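# Put a slip sheet and module in each crate

## Task

In every crate, get exactly one slip sheet (a thin, flat sheet) lying flat on the crate's floor, with exactly one module (a small metal block) standing on top of that sheet, oriented with the same side up as it has now. Afterwards, return every tool to the stand slot it came from, unlock it, release any object, and withdraw the arm a good distance away from the tools. A tool still locked to the arm is treated as part of the arm.

## Robot and tools

Robot: one six-joint arm (waist, shoulder, elbow, forearm roll, wrist pitch, wrist roll) ending in a tool changer, a flat face that can lock onto one tool from a stand. Tools: grip50 (two-finger gripper, 50 mm opening), grip85 (two-finger gripper, 85 mm opening) and cup (suction). tool_id reports grip50, grip85, cup or none.

Frame: the scene frame has its origin on the table top under the arm's base, +z up, and +y to the left when facing along +x. Distances are in metres. end_effector_position is the centre of the changer face whether or not a tool is on; the face's own z axis points away from the arm. Tool points, in mm along the face's x, y, z: grip50 grip point (0, -25, 180); grip85 grip point (0, 0, 173) when closed, 13 mm closer when fully open; cup rim centre (0, 0, 175). Both grippers close along the face's x axis.

The row: every motion command is one row of 15 numbers, for the single arm: x, y, z, qw, qx, qy, qz, tool/lock, grip50_position, grip50_force_limit, grip50_speed, grip85_position, grip85_force_limit, grip85_speed, cup_suction. x, y, z is an absolute target position for the changer face in the scene frame (metres); qw, qx, qy, qz is an absolute target orientation, scalar first. Together they form a pose, not an offset. Repeat the desired quaternion in every row rather than copying the drifting reported one. The last eight values lie in [-1, 1]. lock: positive locks, negative unlocks, 0 keeps the previous command; each takes about 1 s. Gripper position: +1 fully open; grip50 pads meet near -0.65, grip85 near -0.8; -1 means close until blocked (use it to grip). force_limit: -1 is about 20 N, +1 about 185 N (grip50) or 235 N (grip85). speed: -1 about 20 mm/s, +1 about 150 mm/s. cup_suction above 0.01 is on, at or below 0.01 is off and vents. A row is refused if its target is more than 0.6 m from the last reported position along any face axis. Each control step the commanded pose is clipped to 70 mm and 16 degrees from the measured pose.

Tools (calls):
- execute_actions {actions, pictures}: actions is empty (just report state, with pictures), one action {rows: 1 to 15 rows, steps up to 15, default 15; each row is one 1/30 s step, the last row repeats}, or one wait {steps up to 300, counted from the previous result, so thinking time is included}. Actions need at least 4 steps; the final 4 run after the result is returned. pictures true adds camera images.
- move {target: one 15-number row, speed: 0.002 to 0.5 m/s, default 0.25; turning up to twice that in rad/s}: straight-line path to the absolute pose over 0.5 to 10 s. It does not avoid obstacles and can overshoot speed. Its result adds a move: line (done, off_target, moving, held, fault) with limits (paced = clipped, held = some steps blocked) and the distance to target. Images included.
- wait {seconds 0 to 10}: lets time pass with nothing new sent.
- zoom_image {camera: cam_high, cam_low or cam_wrist, region [x0, y0, x1, y1] in pixels, at most 504 by 504}: closer view of the latest image.
- finished_scene {scene}: ends and grades the scene; irreversible.

Results: the state line gives face position, quaternion and velocities. HELD marks steps where part of a row was withheld; "pose unreachable" means the clearance check altered or blocked the command. "Hand target" shows where the controller is heading. Gripper object_status: 0 moving, 1 blocked while opening, 2 blocked while closing (a grip), 3 reached target or pads met (can also mean a thin object is held). position_measured is in counts, about 3 when open; grip50 opening in mm is about (250 - counts) times 0.202; grip85: 78 is 60 mm, 130 is 40 mm, 180 is 20 mm, 230 pads touching. Cup: cup_suction_measured (1 is full vacuum, near 0 means no seal) and cup_part_present (1 above 0.50). Tool-specific readings show n/a until that tool is locked and ready.

Tool handling: to pick a tool, land the face on its plate within about 1 mm and 1 degree, with the face's -y axis toward the fork's open side. When plate_near is 1, send lock +1 and wait for locked 1. After locking, a gripper closes and reopens by itself, so hold nothing then. Lift 10 to 30 mm (about 20), slide at least 110 mm out along face -y, then rise. Return by the reverse path; when in_stand is 1, keep still, send lock -1, wait for unlocked 1. Unlocking elsewhere is refused (unlock_refused 1). Fork arms sit 40 to 70 mm either side of the slot middle along face x, front ends 45 mm toward the open side, tops 18 mm below a hung plate's face; slots are 180 mm apart.

Gripping and suction: keep position at -1 and confirm object_status 2. The cup needs its whole rim on a smooth flat area away from edges and holes; it pulls the object up to 12 mm closer. To release, set the object down, switch suction off, rise 15 mm. Unlocking the cup drops what it holds.

Cautions: an outside force of 144 N or a joint torque at its load limit (waist and shoulder 319, elbow 150, wrist joints 42.3 N m, load included) stops the arm for 10 s. The arm is stiff, so aim only barely past a contact and move slowly when touching. Do not drop objects, slam, push hard, or knock anything off the table; loose objects may get small random pushes. Holding loads heats motors (MOTOR HOT warns, OVER-TEMPERATURE FAULT brakes the arm). Reported position is less accurate at long reach. Cameras: cam_high, cam_low (fixed), cam_wrist (fisheye on the hand).

Each tool is called by a JSON object that holds its "method" and its "body", one argument or row to a line.

## Session

I'll start by looking at the scene.

{"method": "execute_actions", "body": {
  "actions": []
}}

Scene clock: 0.00 s of 9600.00 s.
end_effector_position=(+0.3171, +0.1503, +0.3893) locked=0 unlocked=1 plate_near=0 in_stand=0 unlock_refused=0 tool_id=none grip50_position_measured=n/a grip50_object_status=n/a grip85_position_measured=n/a grip85_object_status=n/a cup_suction_measured=n/a cup_part_present=n/a end_effector_quat_wxyz=(-0.068, -0.534, +0.829, +0.152) end_effector_velocity=(+0.000, -0.000, -0.000) end_effector_angular_velocity=(-0.001, -0.000, -0.001)
Joint positions: [ 0.174 -0.209  2.193  0.237  1.395 -2.567]
Joint velocities: [-0.    -0.    -0.    -0.001 -0.     0.001]
Hand target: +0.317, +0.150, +0.389; -0.068, -0.534, +0.829, +0.152

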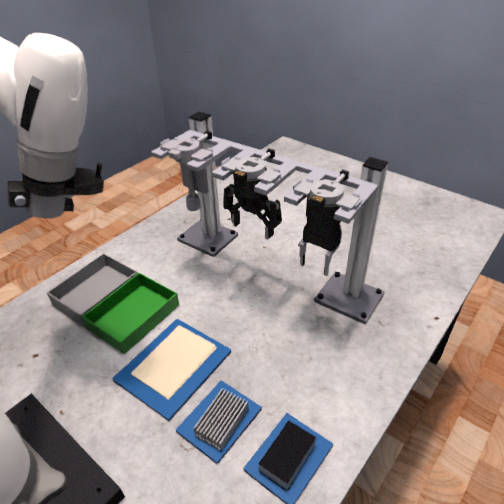

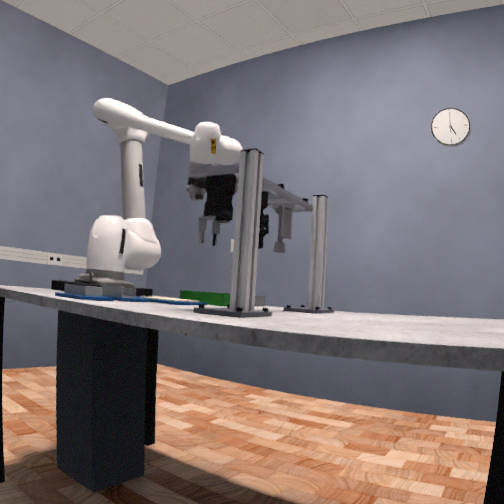

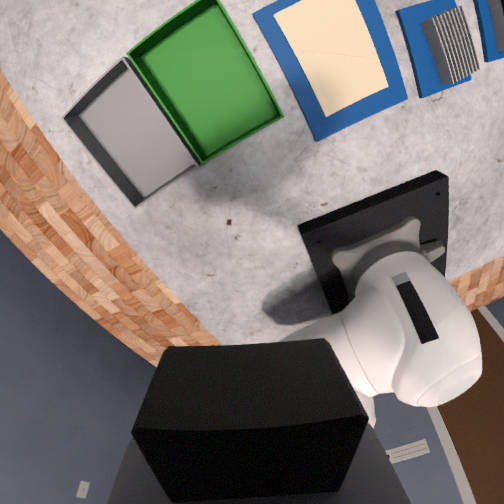

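{"method": "zoom_image", "body": {
  "camera": "cam_high",
  "region": [140, 100, 400, 330]
}}

{"method": "zoom_image", "body": {
  "camera": "cam_high",
  "region": [40, 240, 340, 504]
}}

{"method": "zoom_image", "body": {
  "camera": "cam_low",
  "region": [40, 140, 340, 330]
}}

Region (140, 100, 400, 330) of cam_high's 504x504 image, scaled by 1.938, with more detail than that image has; it fills the top 446 rows of this view, and the rest is white.

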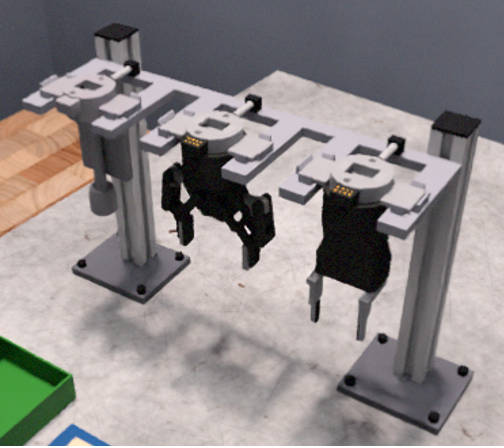

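Region (40, 240, 340, 504) of cam_high's 504x504 image, scaled by 1.680, with more detail than that image has; it fills the top 444 rows of this view, and the rest is white.

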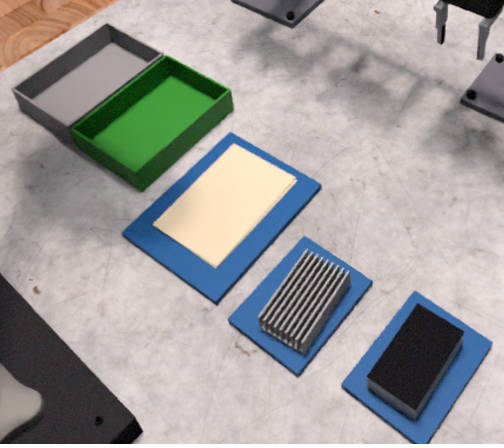

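Region (40, 140, 340, 330) of cam_low's 504x504 image, scaled by 1.680, with more detail than that image has; it fills the top 319 rows of this view, and the rest is white.

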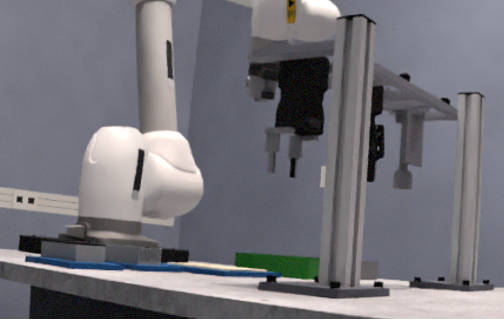

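{"method": "zoom_image", "body": {
  "camera": "cam_high",
  "region": [170, 370, 340, 504]
}}

{"method": "zoom_image", "body": {
  "camera": "cam_high",
  "region": [40, 245, 240, 425]
}}

Region (170, 370, 340, 504) of cam_high's 504x504 image, scaled by 2.965, with more detail than that image has; it fills the top 397 rows of this view, and the rest is white.

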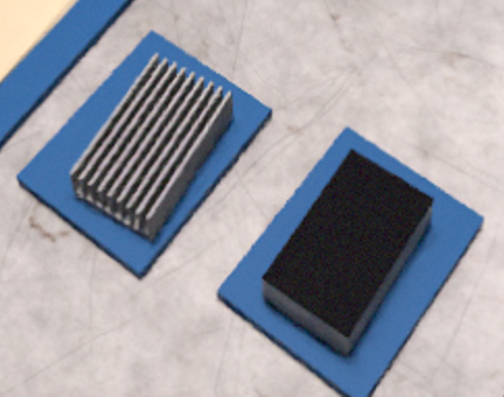

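Region (40, 245, 240, 425) of cam_high's 504x504 image, scaled by 2.520, with more detail than that image has; it fills the top 454 rows of this view, and the rest is white.

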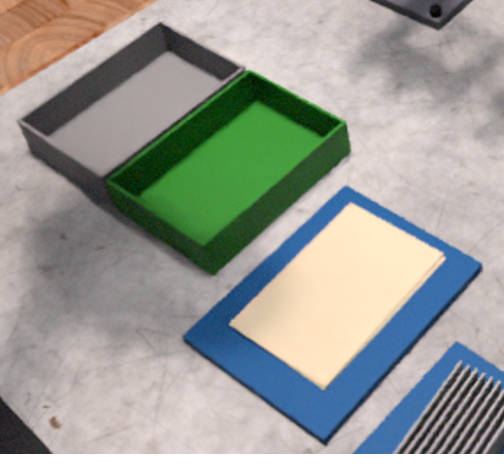

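{"method": "move", "body": {
  "target": [0.69, 0.175, 0.52, 0, 0.6788, 0.7343, 0, 0, 1, 0, 0, 1, 0, 0, -1],
  "speed": 0.4
}}

Scene clock: 8.57 s of 9600.00 s.
end_effector_position=(+0.6896, +0.1747, +0.5206) locked=0 unlocked=1 plate_near=0 in_stand=0 unlock_refused=0 tool_id=none grip50_position_measured=n/a grip50_object_status=n/a grip85_position_measured=n/a grip85_object_status=n/a cup_suction_measured=n/a cup_part_present=n/a end_effector_quat_wxyz=(+0.000, +0.679, +0.734, -0.000) end_effector_velocity=(+0.000, -0.000, -0.000) end_effector_angular_velocity=(-0.001, -0.000, -0.001)
Joint positions: [ 0.157  0.249  1.457 -0.004  1.43   0.124]
Joint velocities: [-0.     0.    -0.    -0.001 -0.     0.001]
Hand target: +0.690, +0.175, +0.521; +0.000, +0.679, +0.734, -0.000
Off the commanded pose: 0.001 m, 0 deg.
Kept back: nothing.
move: done
camera_calibration (this result's frames):
cam_wrist: T_world_to_cam=[[-0.0454154, 0.997129, 0.0605929, -0.170591], [0.954589, 0.0254399, 0.296837, -0.762829], [0.294443, 0.0713223, -0.953004, 0.335366], [0, 0, 0, 1]] pos_world=[0.621694, 0.165588, 0.556378]

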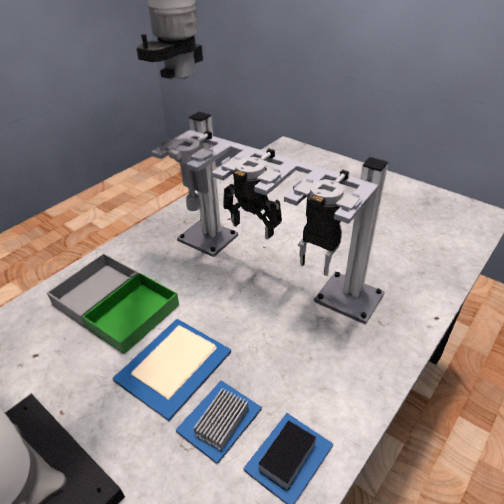

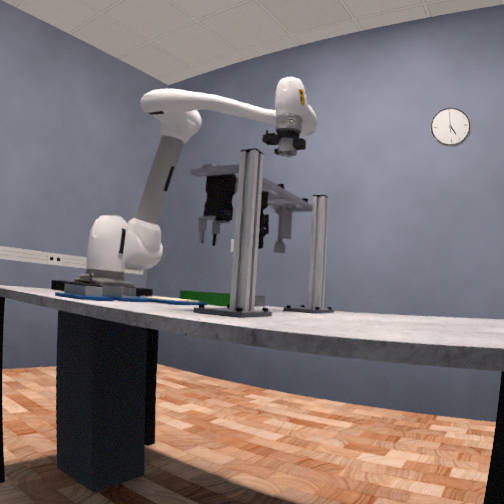

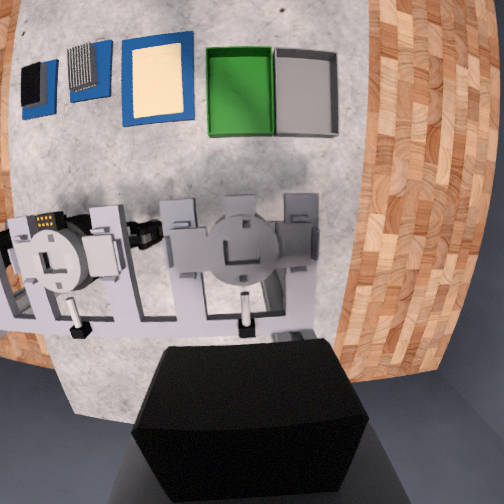

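{"method": "zoom_image", "body": {
  "camera": "cam_wrist",
  "region": [140, 180, 340, 360]
}}

Region (140, 180, 340, 360) of cam_wrist's 504x504 image, scaled by 2.520, with more detail than that image has; it fills the top 454 rows of this view, and the rest is white.

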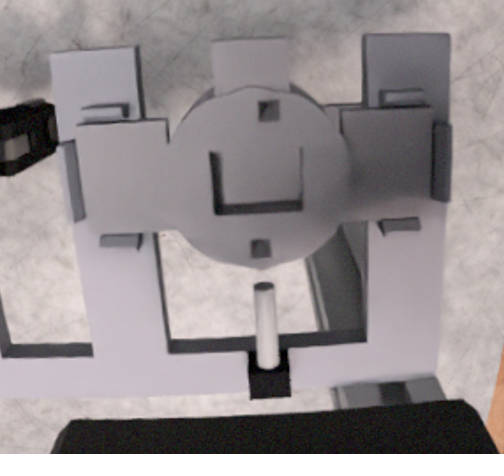

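{"method": "zoom_image", "body": {
  "camera": "cam_high",
  "region": [120, 0, 240, 100]
}}

{"method": "zoom_image", "body": {
  "camera": "cam_low",
  "region": [240, 70, 340, 260]
}}

Region (120, 0, 240, 100) of cam_high's 504x504 image, scaled by 4.200, with more detail than that image has.

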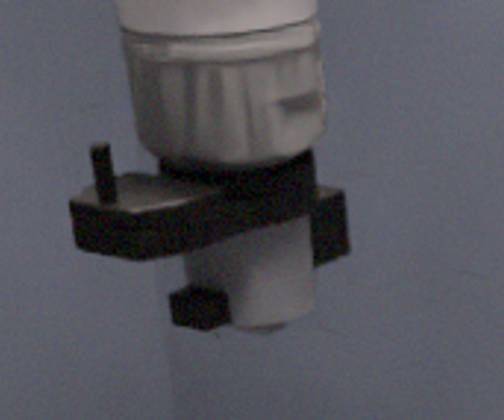

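Region (240, 70, 340, 260) of cam_low's 504x504 image, scaled by 2.653, with more detail than that image has; it fills the left 265 columns of this view, and the rest is white.

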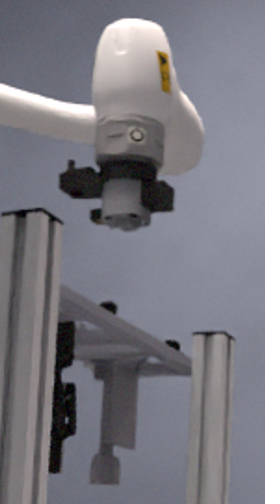

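{"method": "move", "body": {
  "target": [0.6836, 0.1728, 0.456, 0, 0.67688, 0.7361, 0, 0, 1, 0, 0, 1, 0, 0, -1],
  "speed": 0.2
}}

Scene clock: 12.57 s of 9600.00 s.
end_effector_position=(+0.6838, +0.1728, +0.4560) locked=0 unlocked=1 plate_near=0 in_stand=0 unlock_refused=0 tool_id=none grip50_position_measured=n/a grip50_object_status=n/a grip85_position_measured=n/a grip85_object_status=n/a cup_suction_measured=n/a cup_part_present=n/a end_effector_quat_wxyz=(+0.000, +0.677, +0.736, +0.000) end_effector_velocity=(-0.000, +0.001, -0.000) end_effector_angular_velocity=(+0.001, +0.001, +0.000)
Joint positions: [ 0.155  0.26   1.561 -0.003  1.315  0.119]
Joint velocities: [ 0.    -0.     0.001  0.001  0.    -0.   ]
Hand target: +0.684, +0.173, +0.456; +0.000, +0.677, +0.736, -0.000
Off the commanded pose: 0.000 m, 0 deg.
Kept back: nothing.
move: done
camera_calibration (this result's frames):
cam_wrist: T_world_to_cam=[[-0.0502488, 0.996875, 0.0609467, -0.161875], [0.954378, 0.029943, 0.297095, -0.738848], [0.294341, 0.0730949, -0.952901, 0.275412], [0, 0, 0, 1]] pos_world=[0.615941, 0.163361, 0.491814]

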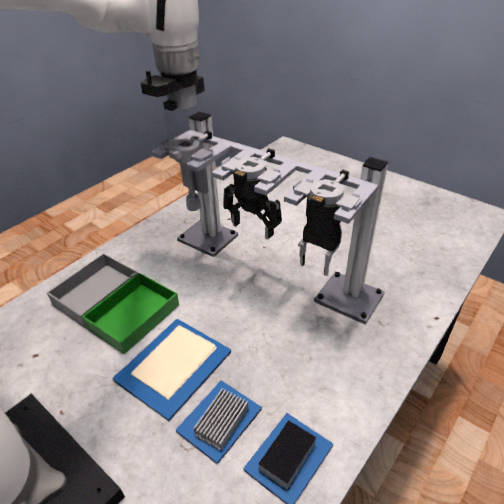

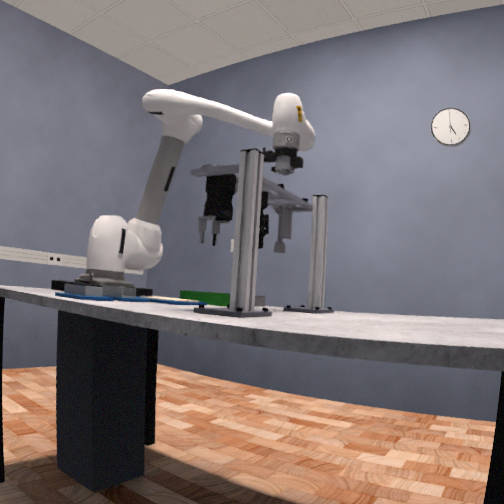

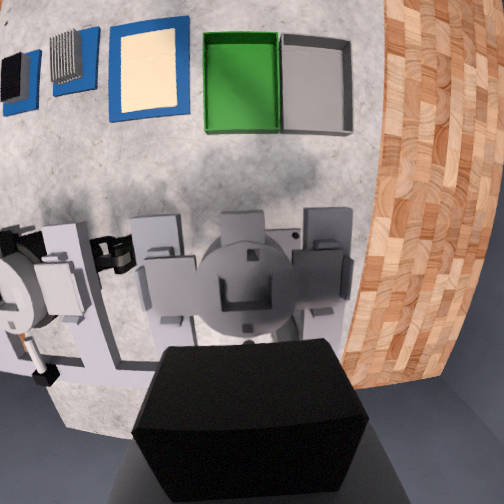

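{"method": "zoom_image", "body": {
  "camera": "cam_wrist",
  "region": [170, 200, 330, 360]
}}

Region (170, 200, 330, 360) of cam_wrist's 504x504 image, scaled by 3.150, with more detail than that image has.

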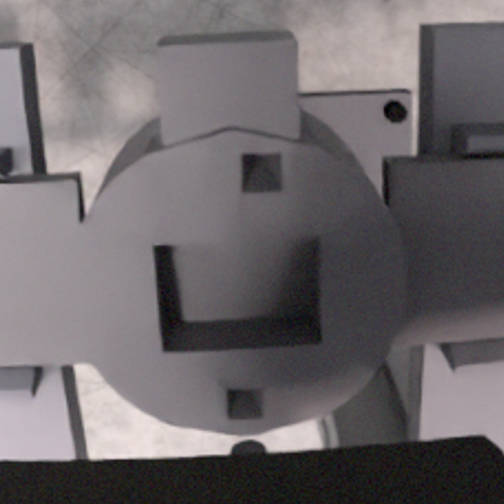

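{"method": "move", "body": {
  "target": [0.6836, 0.1728, 0.456, 0, -0.7361, 0.67688, 0, 0, 1, 0, 0, 1, 0, 0, -1],
  "speed": 0.5
}}

Scene clock: 17.50 s of 9600.00 s.
end_effector_position=(+0.6836, +0.1728, +0.4560) locked=0 unlocked=1 plate_near=0 in_stand=0 unlock_refused=0 tool_id=none grip50_position_measured=n/a grip50_object_status=n/a grip85_position_measured=n/a grip85_object_status=n/a cup_suction_measured=n/a cup_part_present=n/a end_effector_quat_wxyz=(-0.000, +0.736, -0.677, -0.000) end_effector_velocity=(-0.001, +0.000, +0.003) end_effector_angular_velocity=(+0.001, -0.003, -0.000)
Joint positions: [ 0.155  0.26   1.561 -0.003  1.315  3.26 ]
Joint velocities: [ 0.001 -0.003 -0.     0.     0.001  0.001]
Hand target: +0.684, +0.173, +0.456; -0.000, +0.736, -0.677, -0.000
Off the commanded pose: 0.000 m, 0 deg.
Kept back: nothing.
move: done
camera_calibration (this result's frames):
cam_wrist: T_world_to_cam=[[0.0503827, -0.99687, 0.0609294, 0.113851], [-0.954392, -0.0300808, 0.297036, 0.576539], [-0.294273, -0.073116, -0.95292, 0.703099], [0, 0, 0, 1]] pos_world=[0.751411, 0.182245, 0.491807]

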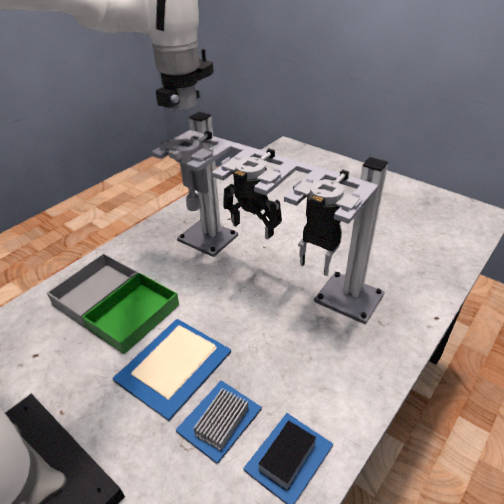

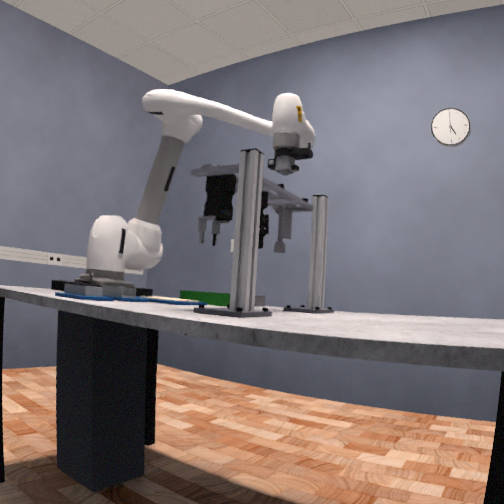

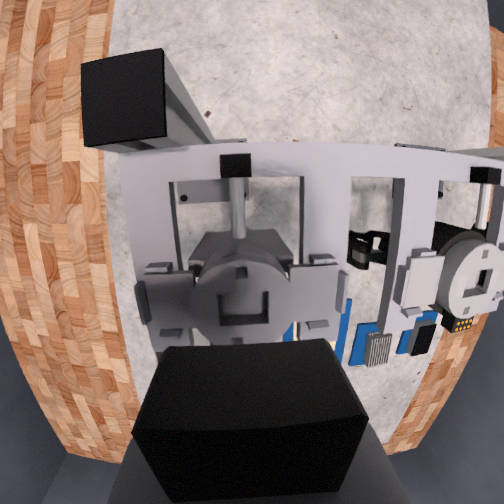

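{"method": "zoom_image", "body": {
  "camera": "cam_wrist",
  "region": [170, 200, 330, 360]
}}

Region (170, 200, 330, 360) of cam_wrist's 504x504 image, scaled by 3.150, with more detail than that image has.

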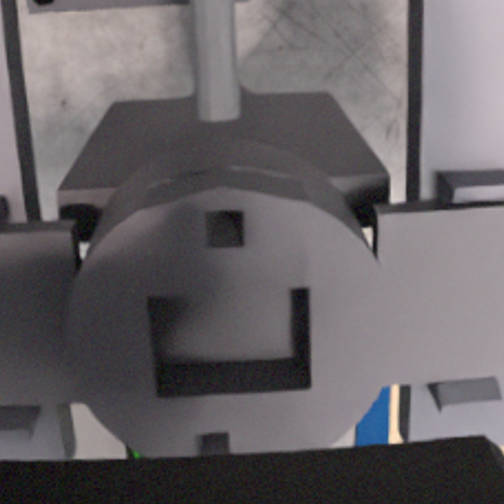

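{"method": "move", "body": {
  "target": [0.6783, 0.1734, 0.40, 0, 0.67688, 0.7361, 0, 0, 1, 0, 0, 1, 0, 0, -1],
  "speed": 0.5
}}

Scene clock: 22.83 s of 9600.00 s.
end_effector_position=(+0.6784, +0.1735, +0.4000) locked=0 unlocked=1 plate_near=0 in_stand=0 unlock_refused=0 tool_id=none grip50_position_measured=n/a grip50_object_status=n/a grip85_position_measured=n/a grip85_object_status=n/a cup_suction_measured=n/a cup_part_present=n/a end_effector_quat_wxyz=(+0.000, +0.677, +0.736, -0.000) end_effector_velocity=(+0.000, +0.000, -0.001) end_effector_angular_velocity=(+0.001, +0.001, -0.001)
Joint positions: [ 0.158  0.279  1.64  -0.003  1.216  0.121]
Joint velocities: [-0.     0.001  0.     0.001 -0.     0.   ]
Hand target: +0.678, +0.173, +0.400; +0.000, +0.677, +0.736, -0.000
Off the commanded pose: 0.000 m, 0 deg.
Kept back: nothing.
move: done
camera_calibration (this result's frames):
cam_wrist: T_world_to_cam=[[-0.0502914, 0.996876, 0.0608973, -0.1593], [0.954391, 0.0300018, 0.29705, -0.717112], [0.294295, 0.0730588, -0.952918, 0.223588], [0, 0, 0, 1]] pos_world=[0.610593, 0.163982, 0.43578]

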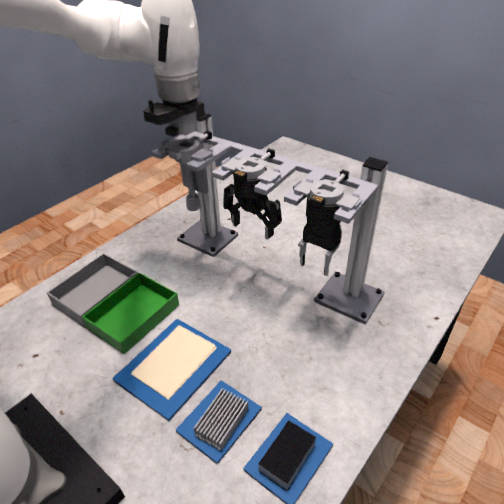

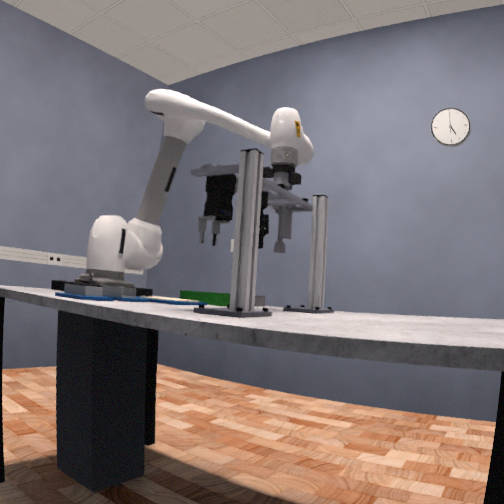

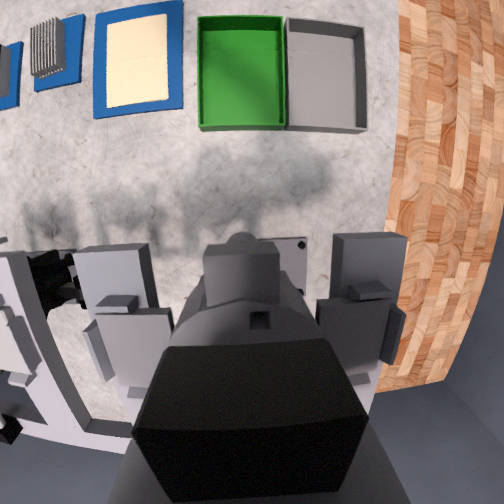

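{"method": "zoom_image", "body": {
  "camera": "cam_wrist",
  "region": [140, 220, 350, 380]
}}

Region (140, 220, 350, 380) of cam_wrist's 504x504 image, scaled by 2.400, with more detail than that image has; it fills the top 384 rows of this view, and the rest is white.

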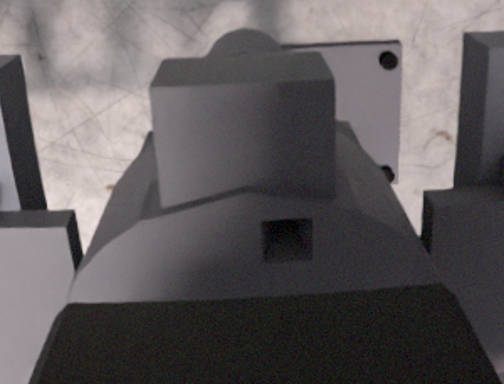

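{"method": "move", "body": {
  "target": [0.6781, 0.1732, 0.380, 0, 0.67688, 0.7361, 0, 0, 1, 0, 0, 1, 0, 0, -1],
  "speed": 0.05
}}

Scene clock: 24.87 s of 9600.00 s.
end_effector_position=(+0.6782, +0.1732, +0.3800) locked=0 unlocked=1 plate_near=0 in_stand=0 unlock_refused=0 tool_id=none grip50_position_measured=n/a grip50_object_status=n/a grip85_position_measured=n/a grip85_object_status=n/a cup_suction_measured=n/a cup_part_present=n/a end_effector_quat_wxyz=(+0.000, +0.677, +0.736, +0.000) end_effector_velocity=(-0.000, -0.000, +0.001) end_effector_angular_velocity=(-0.001, -0.003, +0.001)
Joint positions: [ 0.157  0.291  1.663 -0.003  1.182  0.121]
Joint velocities: [ 0.    -0.002  0.    -0.002 -0.001 -0.   ]
Hand target: +0.678, +0.173, +0.380; +0.000, +0.677, +0.736, -0.000
Off the commanded pose: 0.000 m, 0 deg.
Kept back: nothing.
move: done
camera_calibration (this result's frames):
cam_wrist: T_world_to_cam=[[-0.0503359, 0.99687, 0.0609696, -0.157843], [0.954383, 0.0300214, 0.297071, -0.71091], [0.294311, 0.0731417, -0.952907, 0.204645], [0, 0, 0, 1]] pos_world=[0.610306, 0.163723, 0.415823]

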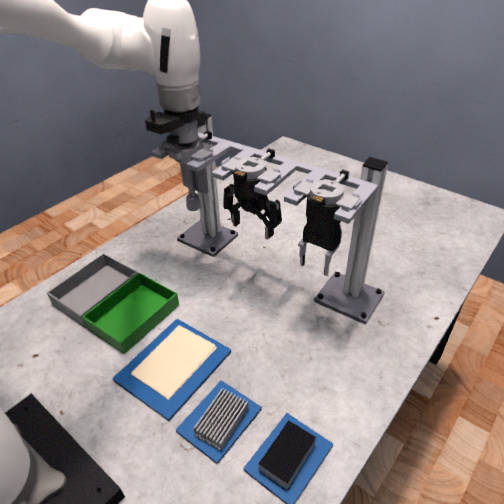

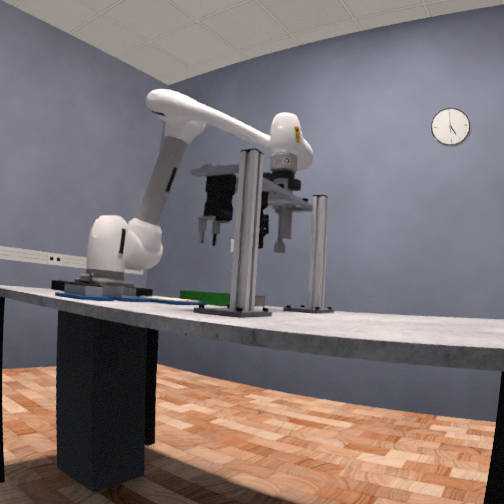

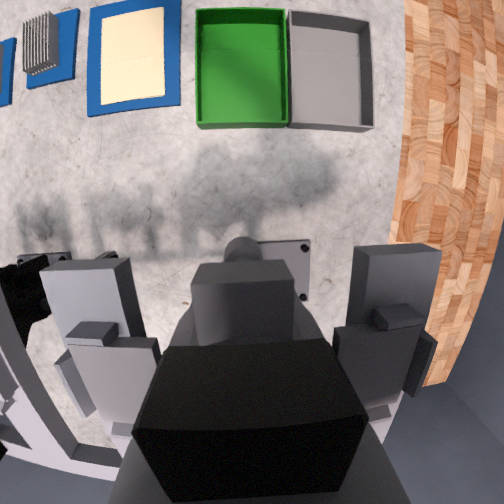

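{"method": "zoom_image", "body": {
  "camera": "cam_wrist",
  "region": [140, 220, 350, 380]
}}

{"method": "zoom_image", "body": {
  "camera": "cam_high",
  "region": [140, 90, 240, 190]
}}

Region (140, 220, 350, 380) of cam_wrist's 504x504 image, scaled by 2.400, with more detail than that image has; it fills the top 384 rows of this view, and the rest is white.

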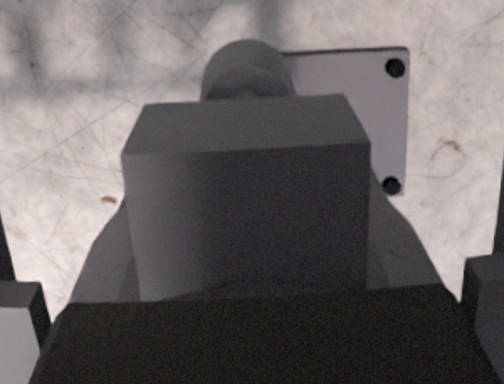

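Region (140, 90, 240, 190) of cam_high's 504x504 image, scaled by 5.040, with more detail than that image has.

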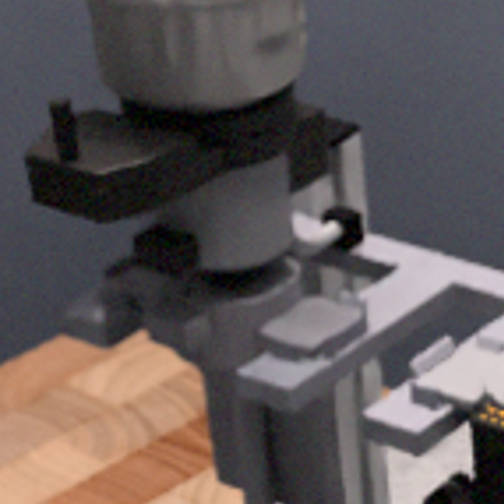

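{"method": "move", "body": {
  "target": [0.6781, 0.1731, 0.3695, 0, 0.67688, 0.7361, 0, 0, 1, 0, 0, 1, 0, 0, -1],
  "speed": 0.01
}}

Scene clock: 26.73 s of 9600.00 s.
end_effector_position=(+0.6781, +0.1731, +0.3695) locked=0 unlocked=1 plate_near=0 in_stand=0 unlock_refused=0 tool_id=none grip50_position_measured=n/a grip50_object_status=n/a grip85_position_measured=n/a grip85_object_status=n/a cup_suction_measured=n/a cup_part_present=n/a end_effector_quat_wxyz=(+0.000, +0.677, +0.736, -0.000) end_effector_velocity=(-0.001, -0.000, +0.001) end_effector_angular_velocity=(+0.000, -0.001, +0.001)
Joint positions: [ 0.157  0.297  1.675 -0.004  1.164  0.121]
Joint velocities: [ 0.    -0.002  0.    -0.     0.001 -0.   ]
Hand target: +0.678, +0.173, +0.369; +0.000, +0.677, +0.736, -0.000
Off the commanded pose: 0.000 m, 0 deg.
Kept back: nothing.
move: done
camera_calibration (this result's frames):
cam_wrist: T_world_to_cam=[[-0.0503773, 0.99687, 0.0609216, -0.157045], [0.954388, 0.0300768, 0.297051, -0.707762], [0.294289, 0.0731075, -0.952916, 0.194664], [0, 0, 0, 1]] pos_world=[0.610281, 0.163609, 0.405307]

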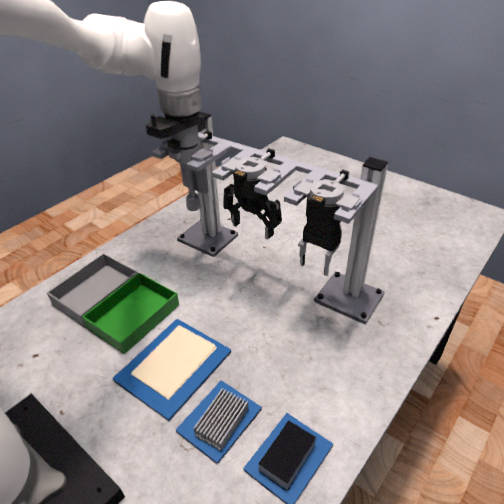

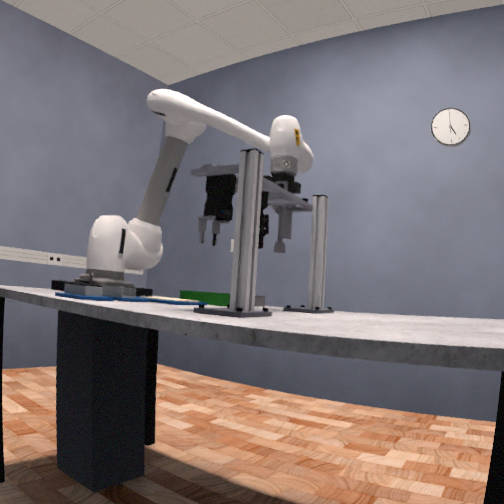

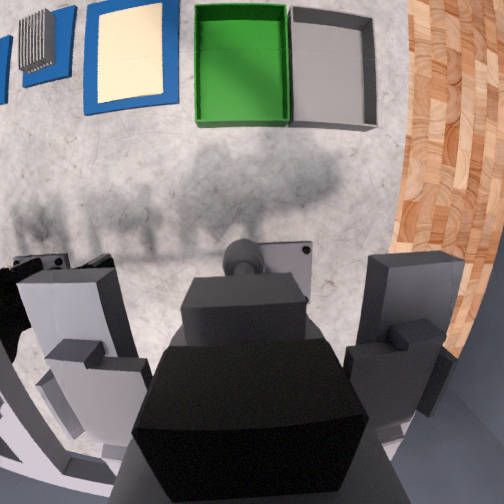

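{"method": "execute_actions", "body": {
  "actions": [
    {"rows": [[0.6781, 0.1731, 0.3694, 0, 0.67688, 0.7361, 0, 0, 1, 0, 0, 1, 0, 0, -1], [0.6781, 0.1731, 0.3693, 0, 0.67688, 0.7361, 0, 0, 1, 0, 0, 1, 0, 0, -1], [0.6781, 0.1731, 0.3692, 0, 0.67688, 0.7361, 0, 0, 1, 0, 0, 1, 0, 0, -1], [0.6781, 0.1731, 0.3691, 0, 0.67688, 0.7361, 0, 0, 1, 0, 0, 1, 0, 0, -1], [0.6781, 0.1731, 0.3690, 0, 0.67688, 0.7361, 0, 0, 1, 0, 0, 1, 0, 0, -1], [0.6781, 0.1731, 0.3689, 0, 0.67688, 0.7361, 0, 0, 1, 0, 0, 1, 0, 0, -1], [0.6781, 0.1731, 0.3688, 0, 0.67688, 0.7361, 0, 0, 1, 0, 0, 1, 0, 0, -1], [0.6781, 0.1731, 0.3687, 0, 0.67688, 0.7361, 0, 0, 1, 0, 0, 1, 0, 0, -1], [0.6781, 0.1731, 0.3686, 0, 0.67688, 0.7361, 0, 0, 1, 0, 0, 1, 0, 0, -1], [0.6781, 0.1731, 0.3685, 0, 0.67688, 0.7361, 0, 0, 1, 0, 0, 1, 0, 0, -1]], "steps": 15}
  ]
}}

Scene clock: 27.43 s of 9600.00 s.
end_effector_position=(+0.6781, +0.1731, +0.3685) locked=0 unlocked=1 plate_near=0 in_stand=0 unlock_refused=0 tool_id=none grip50_position_measured=n/a grip50_object_status=n/a grip85_position_measured=n/a grip85_object_status=n/a cup_suction_measured=n/a cup_part_present=n/a end_effector_quat_wxyz=(+0.000, +0.677, +0.736, -0.000) end_effector_velocity=(-0.000, -0.000, -0.002) end_effector_angular_velocity=(-0.001, -0.001, +0.000)
Joint positions: [ 0.157  0.298  1.676 -0.004  1.162  0.121]
Joint velocities: [ 0.     0.001  0.002 -0.001 -0.003  0.   ]
Steps of this call (steps 1 to 10: nothing new was sent; steps 11 to 21: the first 11 steps of this action). Readings (end_effector_position | what the end effector reports):
11: (+0.6781, +0.1731, +0.3695) | locked=0 unlocked=1 plate_near=0 in_stand=0 unlock_refused=0 tool_id=none grip50_position_measured=n/a grip50_object_status=n/a grip85_position_measured=n/a grip85_object_status=n/a cup_suction_measured=n/a cup_part_present=n/a
12: (+0.6781, +0.1731, +0.3694) | locked=0 unlocked=1 plate_near=0 in_stand=0 unlock_refused=0 tool_id=none grip50_position_measured=n/a grip50_object_status=n/a grip85_position_measured=n/a grip85_object_status=n/a cup_suction_measured=n/a cup_part_present=n/a
14: (+0.6781, +0.1731, +0.3692) | locked=0 unlocked=1 plate_near=0 in_stand=0 unlock_refused=0 tool_id=none grip50_position_measured=n/a grip50_object_status=n/a grip85_position_measured=n/a grip85_object_status=n/a cup_suction_measured=n/a cup_part_present=n/a
18: (+0.6781, +0.1731, +0.3688) | locked=0 unlocked=1 plate_near=0 in_stand=0 unlock_refused=0 tool_id=none grip50_position_measured=n/a grip50_object_status=n/a grip85_position_measured=n/a grip85_object_status=n/a cup_suction_measured=n/a cup_part_present=n/a
21: the state above

{"method": "execute_actions", "body": {
  "actions": [
    {"rows": [[0.6781, 0.1731, 0.3684, 0, 0.67688, 0.7361, 0, 0, 1, 0, 0, 1, 0, 0, -1], [0.6781, 0.1731, 0.3683, 0, 0.67688, 0.7361, 0, 0, 1, 0, 0, 1, 0, 0, -1], [0.6781, 0.1731, 0.3682, 0, 0.67688, 0.7361, 0, 0, 1, 0, 0, 1, 0, 0, -1], [0.6781, 0.1731, 0.3681, 0, 0.67688, 0.7361, 0, 0, 1, 0, 0, 1, 0, 0, -1], [0.6781, 0.1731, 0.3680, 0, 0.67688, 0.7361, 0, 0, 1, 0, 0, 1, 0, 0, -1], [0.6781, 0.1731, 0.3679, 0, 0.67688, 0.7361, 0, 0, 1, 0, 0, 1, 0, 0, -1], [0.6781, 0.1731, 0.3678, 0, 0.67688, 0.7361, 0, 0, 1, 0, 0, 1, 0, 0, -1], [0.6781, 0.1731, 0.3677, 0, 0.67688, 0.7361, 0, 0, 1, 0, 0, 1, 0, 0, -1], [0.6781, 0.1731, 0.3676, 0, 0.67688, 0.7361, 0, 0, 1, 0, 0, 1, 0, 0, -1], [0.6781, 0.1731, 0.3675, 0, 0.67688, 0.7361, 0, 0, 1, 0, 0, 1, 0, 0, -1]], "steps": 15}
  ]
}}

Scene clock: 28.00 s of 9600.00 s.
end_effector_position=(+0.6781, +0.1731, +0.3675) locked=0 unlocked=1 plate_near=0 in_stand=0 unlock_refused=0 tool_id=none grip50_position_measured=n/a grip50_object_status=n/a grip85_position_measured=n/a grip85_object_status=n/a cup_suction_measured=n/a cup_part_present=n/a end_effector_quat_wxyz=(+0.000, +0.677, +0.736, -0.000) end_effector_velocity=(-0.000, +0.000, -0.002) end_effector_angular_velocity=(-0.001, -0.000, +0.003)
Joint positions: [ 0.157  0.298  1.677 -0.004  1.16   0.121]
Joint velocities: [ 0.     0.001  0.002 -0.001 -0.003 -0.002]
Off your previous action's commanded pose: 0.000 m, 0 deg at its last step (step 4 of this call).
Steps of this call (steps 1 to 4: the last 4 steps of your previous action; steps 5 to 6: nothing new was sent; steps 7 to 17: the first 11 steps of this action). Readings (end_effector_position | what the end effector reports):
7: (+0.6781, +0.1731, +0.3685) | locked=0 unlocked=1 plate_near=0 in_stand=0 unlock_refused=0 tool_id=none grip50_position_measured=n/a grip50_object_status=n/a grip85_position_measured=n/a grip85_object_status=n/a cup_suction_measured=n/a cup_part_present=n/a
8: (+0.6781, +0.1731, +0.3684) | locked=0 unlocked=1 plate_near=0 in_stand=0 unlock_refused=0 tool_id=none grip50_position_measured=n/a grip50_object_status=n/a grip85_position_measured=n/a grip85_object_status=n/a cup_suction_measured=n/a cup_part_present=n/a
10: (+0.6781, +0.1731, +0.3682) | locked=0 unlocked=1 plate_near=0 in_stand=0 unlock_refused=0 tool_id=none grip50_position_measured=n/a grip50_object_status=n/a grip85_position_measured=n/a grip85_object_status=n/a cup_suction_measured=n/a cup_part_present=n/a
14: (+0.6781, +0.1731, +0.3678) | locked=0 unlocked=1 plate_near=0 in_stand=0 unlock_refused=0 tool_id=none grip50_position_measured=n/a grip50_object_status=n/a grip85_position_measured=n/a grip85_object_status=n/a cup_suction_measured=n/a cup_part_present=n/a
17: the state above

{"method": "execute_actions", "body": {
  "actions": [
    {"rows": [[0.6781, 0.1731, 0.3674, 0, 0.67688, 0.7361, 0, 0, 1, 0, 0, 1, 0, 0, -1], [0.6781, 0.1731, 0.3673, 0, 0.67688, 0.7361, 0, 0, 1, 0, 0, 1, 0, 0, -1], [0.6781, 0.1731, 0.3672, 0, 0.67688, 0.7361, 0, 0, 1, 0, 0, 1, 0, 0, -1], [0.6781, 0.1731, 0.3671, 0, 0.67688, 0.7361, 0, 0, 1, 0, 0, 1, 0, 0, -1], [0.6781, 0.1731, 0.3670, 0, 0.67688, 0.7361, 0, 0, 1, 0, 0, 1, 0, 0, -1], [0.6781, 0.1731, 0.3669, 0, 0.67688, 0.7361, 0, 0, 1, 0, 0, 1, 0, 0, -1], [0.6781, 0.1731, 0.3668, 0, 0.67688, 0.7361, 0, 0, 1, 0, 0, 1, 0, 0, -1], [0.6781, 0.1731, 0.3667, 0, 0.67688, 0.7361, 0, 0, 1, 0, 0, 1, 0, 0, -1], [0.6781, 0.1731, 0.3666, 0, 0.67688, 0.7361, 0, 0, 1, 0, 0, 1, 0, 0, -1], [0.6781, 0.1731, 0.3665, 0, 0.67688, 0.7361, 0, 0, 1, 0, 0, 1, 0, 0, -1]], "steps": 15}
  ]
}}

Scene clock: 28.63 s of 9600.00 s.
end_effector_position=(+0.6781, +0.1731, +0.3665) locked=0 unlocked=1 plate_near=0 in_stand=1 unlock_refused=0 tool_id=none grip50_position_measured=n/a grip50_object_status=n/a grip85_position_measured=n/a grip85_object_status=n/a cup_suction_measured=n/a cup_part_present=n/a end_effector_quat_wxyz=(+0.000, +0.677, +0.736, -0.000) end_effector_velocity=(-0.000, +0.000, -0.002) end_effector_angular_velocity=(+0.000, +0.000, +0.000)
Joint positions: [ 0.157  0.299  1.678 -0.004  1.159  0.121]
Joint velocities: [ 0.     0.001  0.002  0.    -0.003 -0.   ]
Off your previous action's commanded pose: 0.000 m, 0 deg at its last step (step 4 of this call).
Steps of this call (steps 1 to 4: the last 4 steps of your previous action; steps 5 to 8: nothing new was sent; steps 9 to 19: the first 11 steps of this action). Readings (end_effector_position | what the end effector reports):
9: (+0.6781, +0.1731, +0.3675) | locked=0 unlocked=1 plate_near=0 in_stand=0 unlock_refused=0 tool_id=none grip50_position_measured=n/a grip50_object_status=n/a grip85_position_measured=n/a grip85_object_status=n/a cup_suction_measured=n/a cup_part_present=n/a
10: (+0.6781, +0.1731, +0.3674) | locked=0 unlocked=1 plate_near=0 in_stand=0 unlock_refused=0 tool_id=none grip50_position_measured=n/a grip50_object_status=n/a grip85_position_measured=n/a grip85_object_status=n/a cup_suction_measured=n/a cup_part_present=n/a
12: (+0.6781, +0.1731, +0.3672) | locked=0 unlocked=1 plate_near=0 in_stand=0 unlock_refused=0 tool_id=none grip50_position_measured=n/a grip50_object_status=n/a grip85_position_measured=n/a grip85_object_status=n/a cup_suction_measured=n/a cup_part_present=n/a
16: (+0.6781, +0.1731, +0.3668) | locked=0 unlocked=1 plate_near=0 in_stand=0 unlock_refused=0 tool_id=none grip50_position_measured=n/a grip50_object_status=n/a grip85_position_measured=n/a grip85_object_status=n/a cup_suction_measured=n/a cup_part_present=n/a
19: the state above

{"method": "execute_actions", "body": {
  "actions": [
    {"rows": [[0.6781, 0.1731, 0.3664, 0, 0.67688, 0.7361, 0, 0, 1, 0, 0, 1, 0, 0, -1], [0.6781, 0.1731, 0.3663, 0, 0.67688, 0.7361, 0, 0, 1, 0, 0, 1, 0, 0, -1], [0.6781, 0.1731, 0.3662, 0, 0.67688, 0.7361, 0, 0, 1, 0, 0, 1, 0, 0, -1], [0.6781, 0.1731, 0.3661, 0, 0.67688, 0.7361, 0, 0, 1, 0, 0, 1, 0, 0, -1], [0.6781, 0.1731, 0.3660, 0, 0.67688, 0.7361, 0, 0, 1, 0, 0, 1, 0, 0, -1], [0.6781, 0.1731, 0.3659, 0, 0.67688, 0.7361, 0, 0, 1, 0, 0, 1, 0, 0, -1]], "steps": 12}
  ]
}}

Scene clock: 29.03 s of 9600.00 s.
end_effector_position=(+0.6781, +0.1731, +0.3659) locked=0 unlocked=1 plate_near=0 in_stand=1 unlock_refused=0 tool_id=none grip50_position_measured=n/a grip50_object_status=n/a grip85_position_measured=n/a grip85_object_status=n/a cup_suction_measured=n/a cup_part_present=n/a end_effector_quat_wxyz=(-0.000, +0.677, +0.736, -0.000) end_effector_velocity=(+0.000, +0.001, -0.000) end_effector_angular_velocity=(+0.002, -0.000, +0.000)
Joint positions: [ 0.157  0.299  1.679 -0.004  1.158  0.121]
Joint velocities: [ 0.     0.     0.     0.002 -0.001 -0.001]
Off your previous action's commanded pose: 0.000 m, 0 deg at its last step (step 4 of this call).
Steps of this call (steps 1 to 4: the last 4 steps of your previous action; steps 5 to 12: the first 8 steps of this action). Readings (end_effector_position | what the end effector reports):
5: (+0.6781, +0.1731, +0.3665) | locked=0 unlocked=1 plate_near=0 in_stand=1 unlock_refused=0 tool_id=none grip50_position_measured=n/a grip50_object_status=n/a grip85_position_measured=n/a grip85_object_status=n/a cup_suction_measured=n/a cup_part_present=n/a
6: (+0.6781, +0.1731, +0.3664) | locked=0 unlocked=1 plate_near=0 in_stand=1 unlock_refused=0 tool_id=none grip50_position_measured=n/a grip50_object_status=n/a grip85_position_measured=n/a grip85_object_status=n/a cup_suction_measured=n/a cup_part_present=n/a
8: (+0.6781, +0.1731, +0.3662) | locked=0 unlocked=1 plate_near=0 in_stand=1 unlock_refused=0 tool_id=none grip50_position_measured=n/a grip50_object_status=n/a grip85_position_measured=n/a grip85_object_status=n/a cup_suction_measured=n/a cup_part_present=n/a
12: the state above

{"method": "execute_actions", "body": {
  "actions": [
    {"rows": [[0.6781, 0.1731, 0.3658, 0, 0.67688, 0.7361, 0, 0, 1, 0, 0, 1, 0, 0, -1], [0.6781, 0.1731, 0.3657, 0, 0.67688, 0.7361, 0, 0, 1, 0, 0, 1, 0, 0, -1], [0.6781, 0.1731, 0.3656, 0, 0.67688, 0.7361, 0, 0, 1, 0, 0, 1, 0, 0, -1], [0.6781, 0.1731, 0.3655, 0, 0.67688, 0.7361, 0, 0, 1, 0, 0, 1, 0, 0, -1], [0.6781, 0.1731, 0.3654, 0, 0.67688, 0.7361, 0, 0, 1, 0, 0, 1, 0, 0, -1], [0.6781, 0.1731, 0.3653, 0, 0.67688, 0.7361, 0, 0, 1, 0, 0, 1, 0, 0, -1]], "steps": 12}
  ]
}}

Scene clock: 29.53 s of 9600.00 s.
end_effector_position=(+0.6781, +0.1731, +0.3653) locked=0 unlocked=1 plate_near=0 in_stand=1 unlock_refused=0 tool_id=none grip50_position_measured=n/a grip50_object_status=n/a grip85_position_measured=n/a grip85_object_status=n/a cup_suction_measured=n/a cup_part_present=n/a end_effector_quat_wxyz=(-0.000, +0.677, +0.736, -0.000) end_effector_velocity=(+0.000, +0.000, -0.000) end_effector_angular_velocity=(+0.000, +0.000, -0.002)
Joint positions: [ 0.157  0.3    1.68  -0.004  1.157  0.121]
Joint velocities: [-0.     0.001  0.     0.    -0.001  0.002]
Off your previous action's commanded pose: 0.000 m, 0 deg at its last step (step 4 of this call).
Steps of this call (steps 1 to 4: the last 4 steps of your previous action; steps 5 to 7: nothing new was sent; steps 8 to 15: the first 8 steps of this action). Readings (end_effector_position | what the end effector reports):
8: (+0.6781, +0.1731, +0.3659) | locked=0 unlocked=1 plate_near=0 in_stand=1 unlock_refused=0 tool_id=none grip50_position_measured=n/a grip50_object_status=n/a grip85_position_measured=n/a grip85_object_status=n/a cup_suction_measured=n/a cup_part_present=n/a
9: (+0.6781, +0.1731, +0.3658) | locked=0 unlocked=1 plate_near=0 in_stand=1 unlock_refused=0 tool_id=none grip50_position_measured=n/a grip50_object_status=n/a grip85_position_measured=n/a grip85_object_status=n/a cup_suction_measured=n/a cup_part_present=n/a
11: (+0.6781, +0.1731, +0.3656) | locked=0 unlocked=1 plate_near=0 in_stand=1 unlock_refused=0 tool_id=none grip50_position_measured=n/a grip50_object_status=n/a grip85_position_measured=n/a grip85_object_status=n/a cup_suction_measured=n/a cup_part_present=n/a
15: the state above

{"method": "execute_actions", "body": {
  "actions": [
    {"rows": [[0.6781, 0.1731, 0.3652, 0, 0.67688, 0.7361, 0, 0, 1, 0, 0, 1, 0, 0, -1], [0.6781, 0.1731, 0.3651, 0, 0.67688, 0.7361, 0, 0, 1, 0, 0, 1, 0, 0, -1], [0.6781, 0.1731, 0.3650, 0, 0.67688, 0.7361, 0, 0, 1, 0, 0, 1, 0, 0, -1], [0.6781, 0.1731, 0.3649, 0, 0.67688, 0.7361, 0, 0, 1, 0, 0, 1, 0, 0, -1], [0.6781, 0.1731, 0.3648, 0, 0.67688, 0.7361, 0, 0, 1, 0, 0, 1, 0, 0, -1], [0.6781, 0.1731, 0.3647, 0, 0.67688, 0.7361, 0, 0, 1, 0, 0, 1, 0, 0, -1]], "steps": 12}
  ]
}}

Scene clock: 29.97 s of 9600.00 s.
end_effector_position=(+0.6781, +0.1731, +0.3647) locked=0 unlocked=1 plate_near=0 in_stand=1 unlock_refused=0 tool_id=none grip50_position_measured=n/a grip50_object_status=n/a grip85_position_measured=n/a grip85_object_status=n/a cup_suction_measured=n/a cup_part_present=n/a end_effector_quat_wxyz=(+0.000, +0.677, +0.736, +0.000) end_effector_velocity=(+0.000, -0.000, -0.001) end_effector_angular_velocity=(-0.001, +0.001, +0.001)
Joint positions: [ 0.157  0.3    1.68  -0.004  1.156  0.121]
Joint velocities: [ 0.     0.001  0.001 -0.001 -0.    -0.   ]
Off your previous action's commanded pose: 0.000 m, 0 deg at its last step (step 4 of this call).
Steps of this call (steps 1 to 4: the last 4 steps of your previous action; step 5: nothing new was sent; steps 6 to 13: the first 8 steps of this action). Readings (end_effector_position | what the end effector reports):
6: (+0.6781, +0.1731, +0.3653) | locked=0 unlocked=1 plate_near=0 in_stand=1 unlock_refused=0 tool_id=none grip50_position_measured=n/a grip50_object_status=n/a grip85_position_measured=n/a grip85_object_status=n/a cup_suction_measured=n/a cup_part_present=n/a
7: (+0.6781, +0.1731, +0.3652) | locked=0 unlocked=1 plate_near=0 in_stand=1 unlock_refused=0 tool_id=none grip50_position_measured=n/a grip50_object_status=n/a grip85_position_measured=n/a grip85_object_status=n/a cup_suction_measured=n/a cup_part_present=n/a
9: (+0.6781, +0.1731, +0.3650) | locked=0 unlocked=1 plate_near=0 in_stand=1 unlock_refused=0 tool_id=none grip50_position_measured=n/a grip50_object_status=n/a grip85_position_measured=n/a grip85_object_status=n/a cup_suction_measured=n/a cup_part_present=n/a
13: the state above

{"method": "execute_actions", "body": {
  "actions": [
    {"rows": [[0.6781, 0.1731, 0.3646, 0, 0.67688, 0.7361, 0, 0, 1, 0, 0, 1, 0, 0, -1], [0.6781, 0.1731, 0.3645, 0, 0.67688, 0.7361, 0, 0, 1, 0, 0, 1, 0, 0, -1], [0.6781, 0.1731, 0.3644, 0, 0.67688, 0.7361, 0, 0, 1, 0, 0, 1, 0, 0, -1], [0.6781, 0.1731, 0.3643, 0, 0.67688, 0.7361, 0, 0, 1, 0, 0, 1, 0, 0, -1], [0.6781, 0.1731, 0.3642, 0, 0.67688, 0.7361, 0, 0, 1, 0, 0, 1, 0, 0, -1]], "steps": 12}
  ]
}}

Scene clock: 30.40 s of 9600.00 s.
end_effector_position=(+0.6781, +0.1731, +0.3642) locked=0 unlocked=1 plate_near=0 in_stand=1 unlock_refused=0 tool_id=none grip50_position_measured=n/a grip50_object_status=n/a grip85_position_measured=n/a grip85_object_status=n/a cup_suction_measured=n/a cup_part_present=n/a end_effector_quat_wxyz=(-0.000, +0.677, +0.736, -0.000) end_effector_velocity=(+0.000, +0.000, -0.001) end_effector_angular_velocity=(+0.000, +0.000, +0.003)
Joint positions: [ 0.157  0.3    1.681 -0.004  1.155  0.121]
Joint velocities: [ 0.     0.001  0.     0.    -0.001 -0.003]
Off your previous action's commanded pose: 0.000 m, 0 deg at its last step (step 4 of this call).
Steps of this call (steps 1 to 4: the last 4 steps of your previous action; step 5: nothing new was sent; steps 6 to 13: the first 8 steps of this action). Readings (end_effector_position | what the end effector reports):
6: (+0.6781, +0.1731, +0.3647) | locked=0 unlocked=1 plate_near=0 in_stand=1 unlock_refused=0 tool_id=none grip50_position_measured=n/a grip50_object_status=n/a grip85_position_measured=n/a grip85_object_status=n/a cup_suction_measured=n/a cup_part_present=n/a
7: (+0.6781, +0.1731, +0.3646) | locked=0 unlocked=1 plate_near=0 in_stand=1 unlock_refused=0 tool_id=none grip50_position_measured=n/a grip50_object_status=n/a grip85_position_measured=n/a grip85_object_status=n/a cup_suction_measured=n/a cup_part_present=n/a
9: (+0.6781, +0.1731, +0.3644) | locked=0 unlocked=1 plate_near=0 in_stand=1 unlock_refused=0 tool_id=none grip50_position_measured=n/a grip50_object_status=n/a grip85_position_measured=n/a grip85_object_status=n/a cup_suction_measured=n/a cup_part_present=n/a
13: the state above

{"method": "execute_actions", "body": {
  "actions": [
    {"rows": [[0.6781, 0.1731, 0.3641, 0, 0.67688, 0.7361, 0, 0, 1, 0, 0, 1, 0, 0, -1], [0.6781, 0.1731, 0.3640, 0, 0.67688, 0.7361, 0, 0, 1, 0, 0, 1, 0, 0, -1], [0.6781, 0.1731, 0.3639, 0, 0.67688, 0.7361, 0, 0, 1, 0, 0, 1, 0, 0, -1], [0.6781, 0.1731, 0.3638, 0, 0.67688, 0.7361, 0, 0, 1, 0, 0, 1, 0, 0, -1]], "steps": 12}
  ]
}}

Scene clock: 30.80 s of 9600.00 s.
end_effector_position=(+0.6781, +0.1731, +0.3638) locked=0 unlocked=1 plate_near=0 in_stand=1 unlock_refused=0 tool_id=none grip50_position_measured=n/a grip50_object_status=n/a grip85_position_measured=n/a grip85_object_status=n/a cup_suction_measured=n/a cup_part_present=n/a end_effector_quat_wxyz=(+0.000, +0.677, +0.736, -0.000) end_effector_velocity=(-0.000, +0.000, +0.001) end_effector_angular_velocity=(+0.001, -0.001, -0.000)
Joint positions: [ 0.157  0.301  1.681 -0.004  1.154  0.121]
Joint velocities: [-0.    -0.001  0.     0.001 -0.    -0.   ]
Off your previous action's commanded pose: 0.000 m, 0 deg at its last step (step 4 of this call).
Steps of this call (steps 1 to 4: the last 4 steps of your previous action; steps 5 to 12: the first 8 steps of this action). Readings (end_effector_position | what the end effector reports):
5: (+0.6781, +0.1731, +0.3642) | locked=0 unlocked=1 plate_near=0 in_stand=1 unlock_refused=0 tool_id=none grip50_position_measured=n/a grip50_object_status=n/a grip85_position_measured=n/a grip85_object_status=n/a cup_suction_measured=n/a cup_part_present=n/a
6: (+0.6781, +0.1731, +0.3641) | locked=0 unlocked=1 plate_near=0 in_stand=1 unlock_refused=0 tool_id=none grip50_position_measured=n/a grip50_object_status=n/a grip85_position_measured=n/a grip85_object_status=n/a cup_suction_measured=n/a cup_part_present=n/a
8: (+0.6781, +0.1731, +0.3639) | locked=0 unlocked=1 plate_near=0 in_stand=1 unlock_refused=0 tool_id=none grip50_position_measured=n/a grip50_object_status=n/a grip85_position_measured=n/a grip85_object_status=n/a cup_suction_measured=n/a cup_part_present=n/a
12: the state above


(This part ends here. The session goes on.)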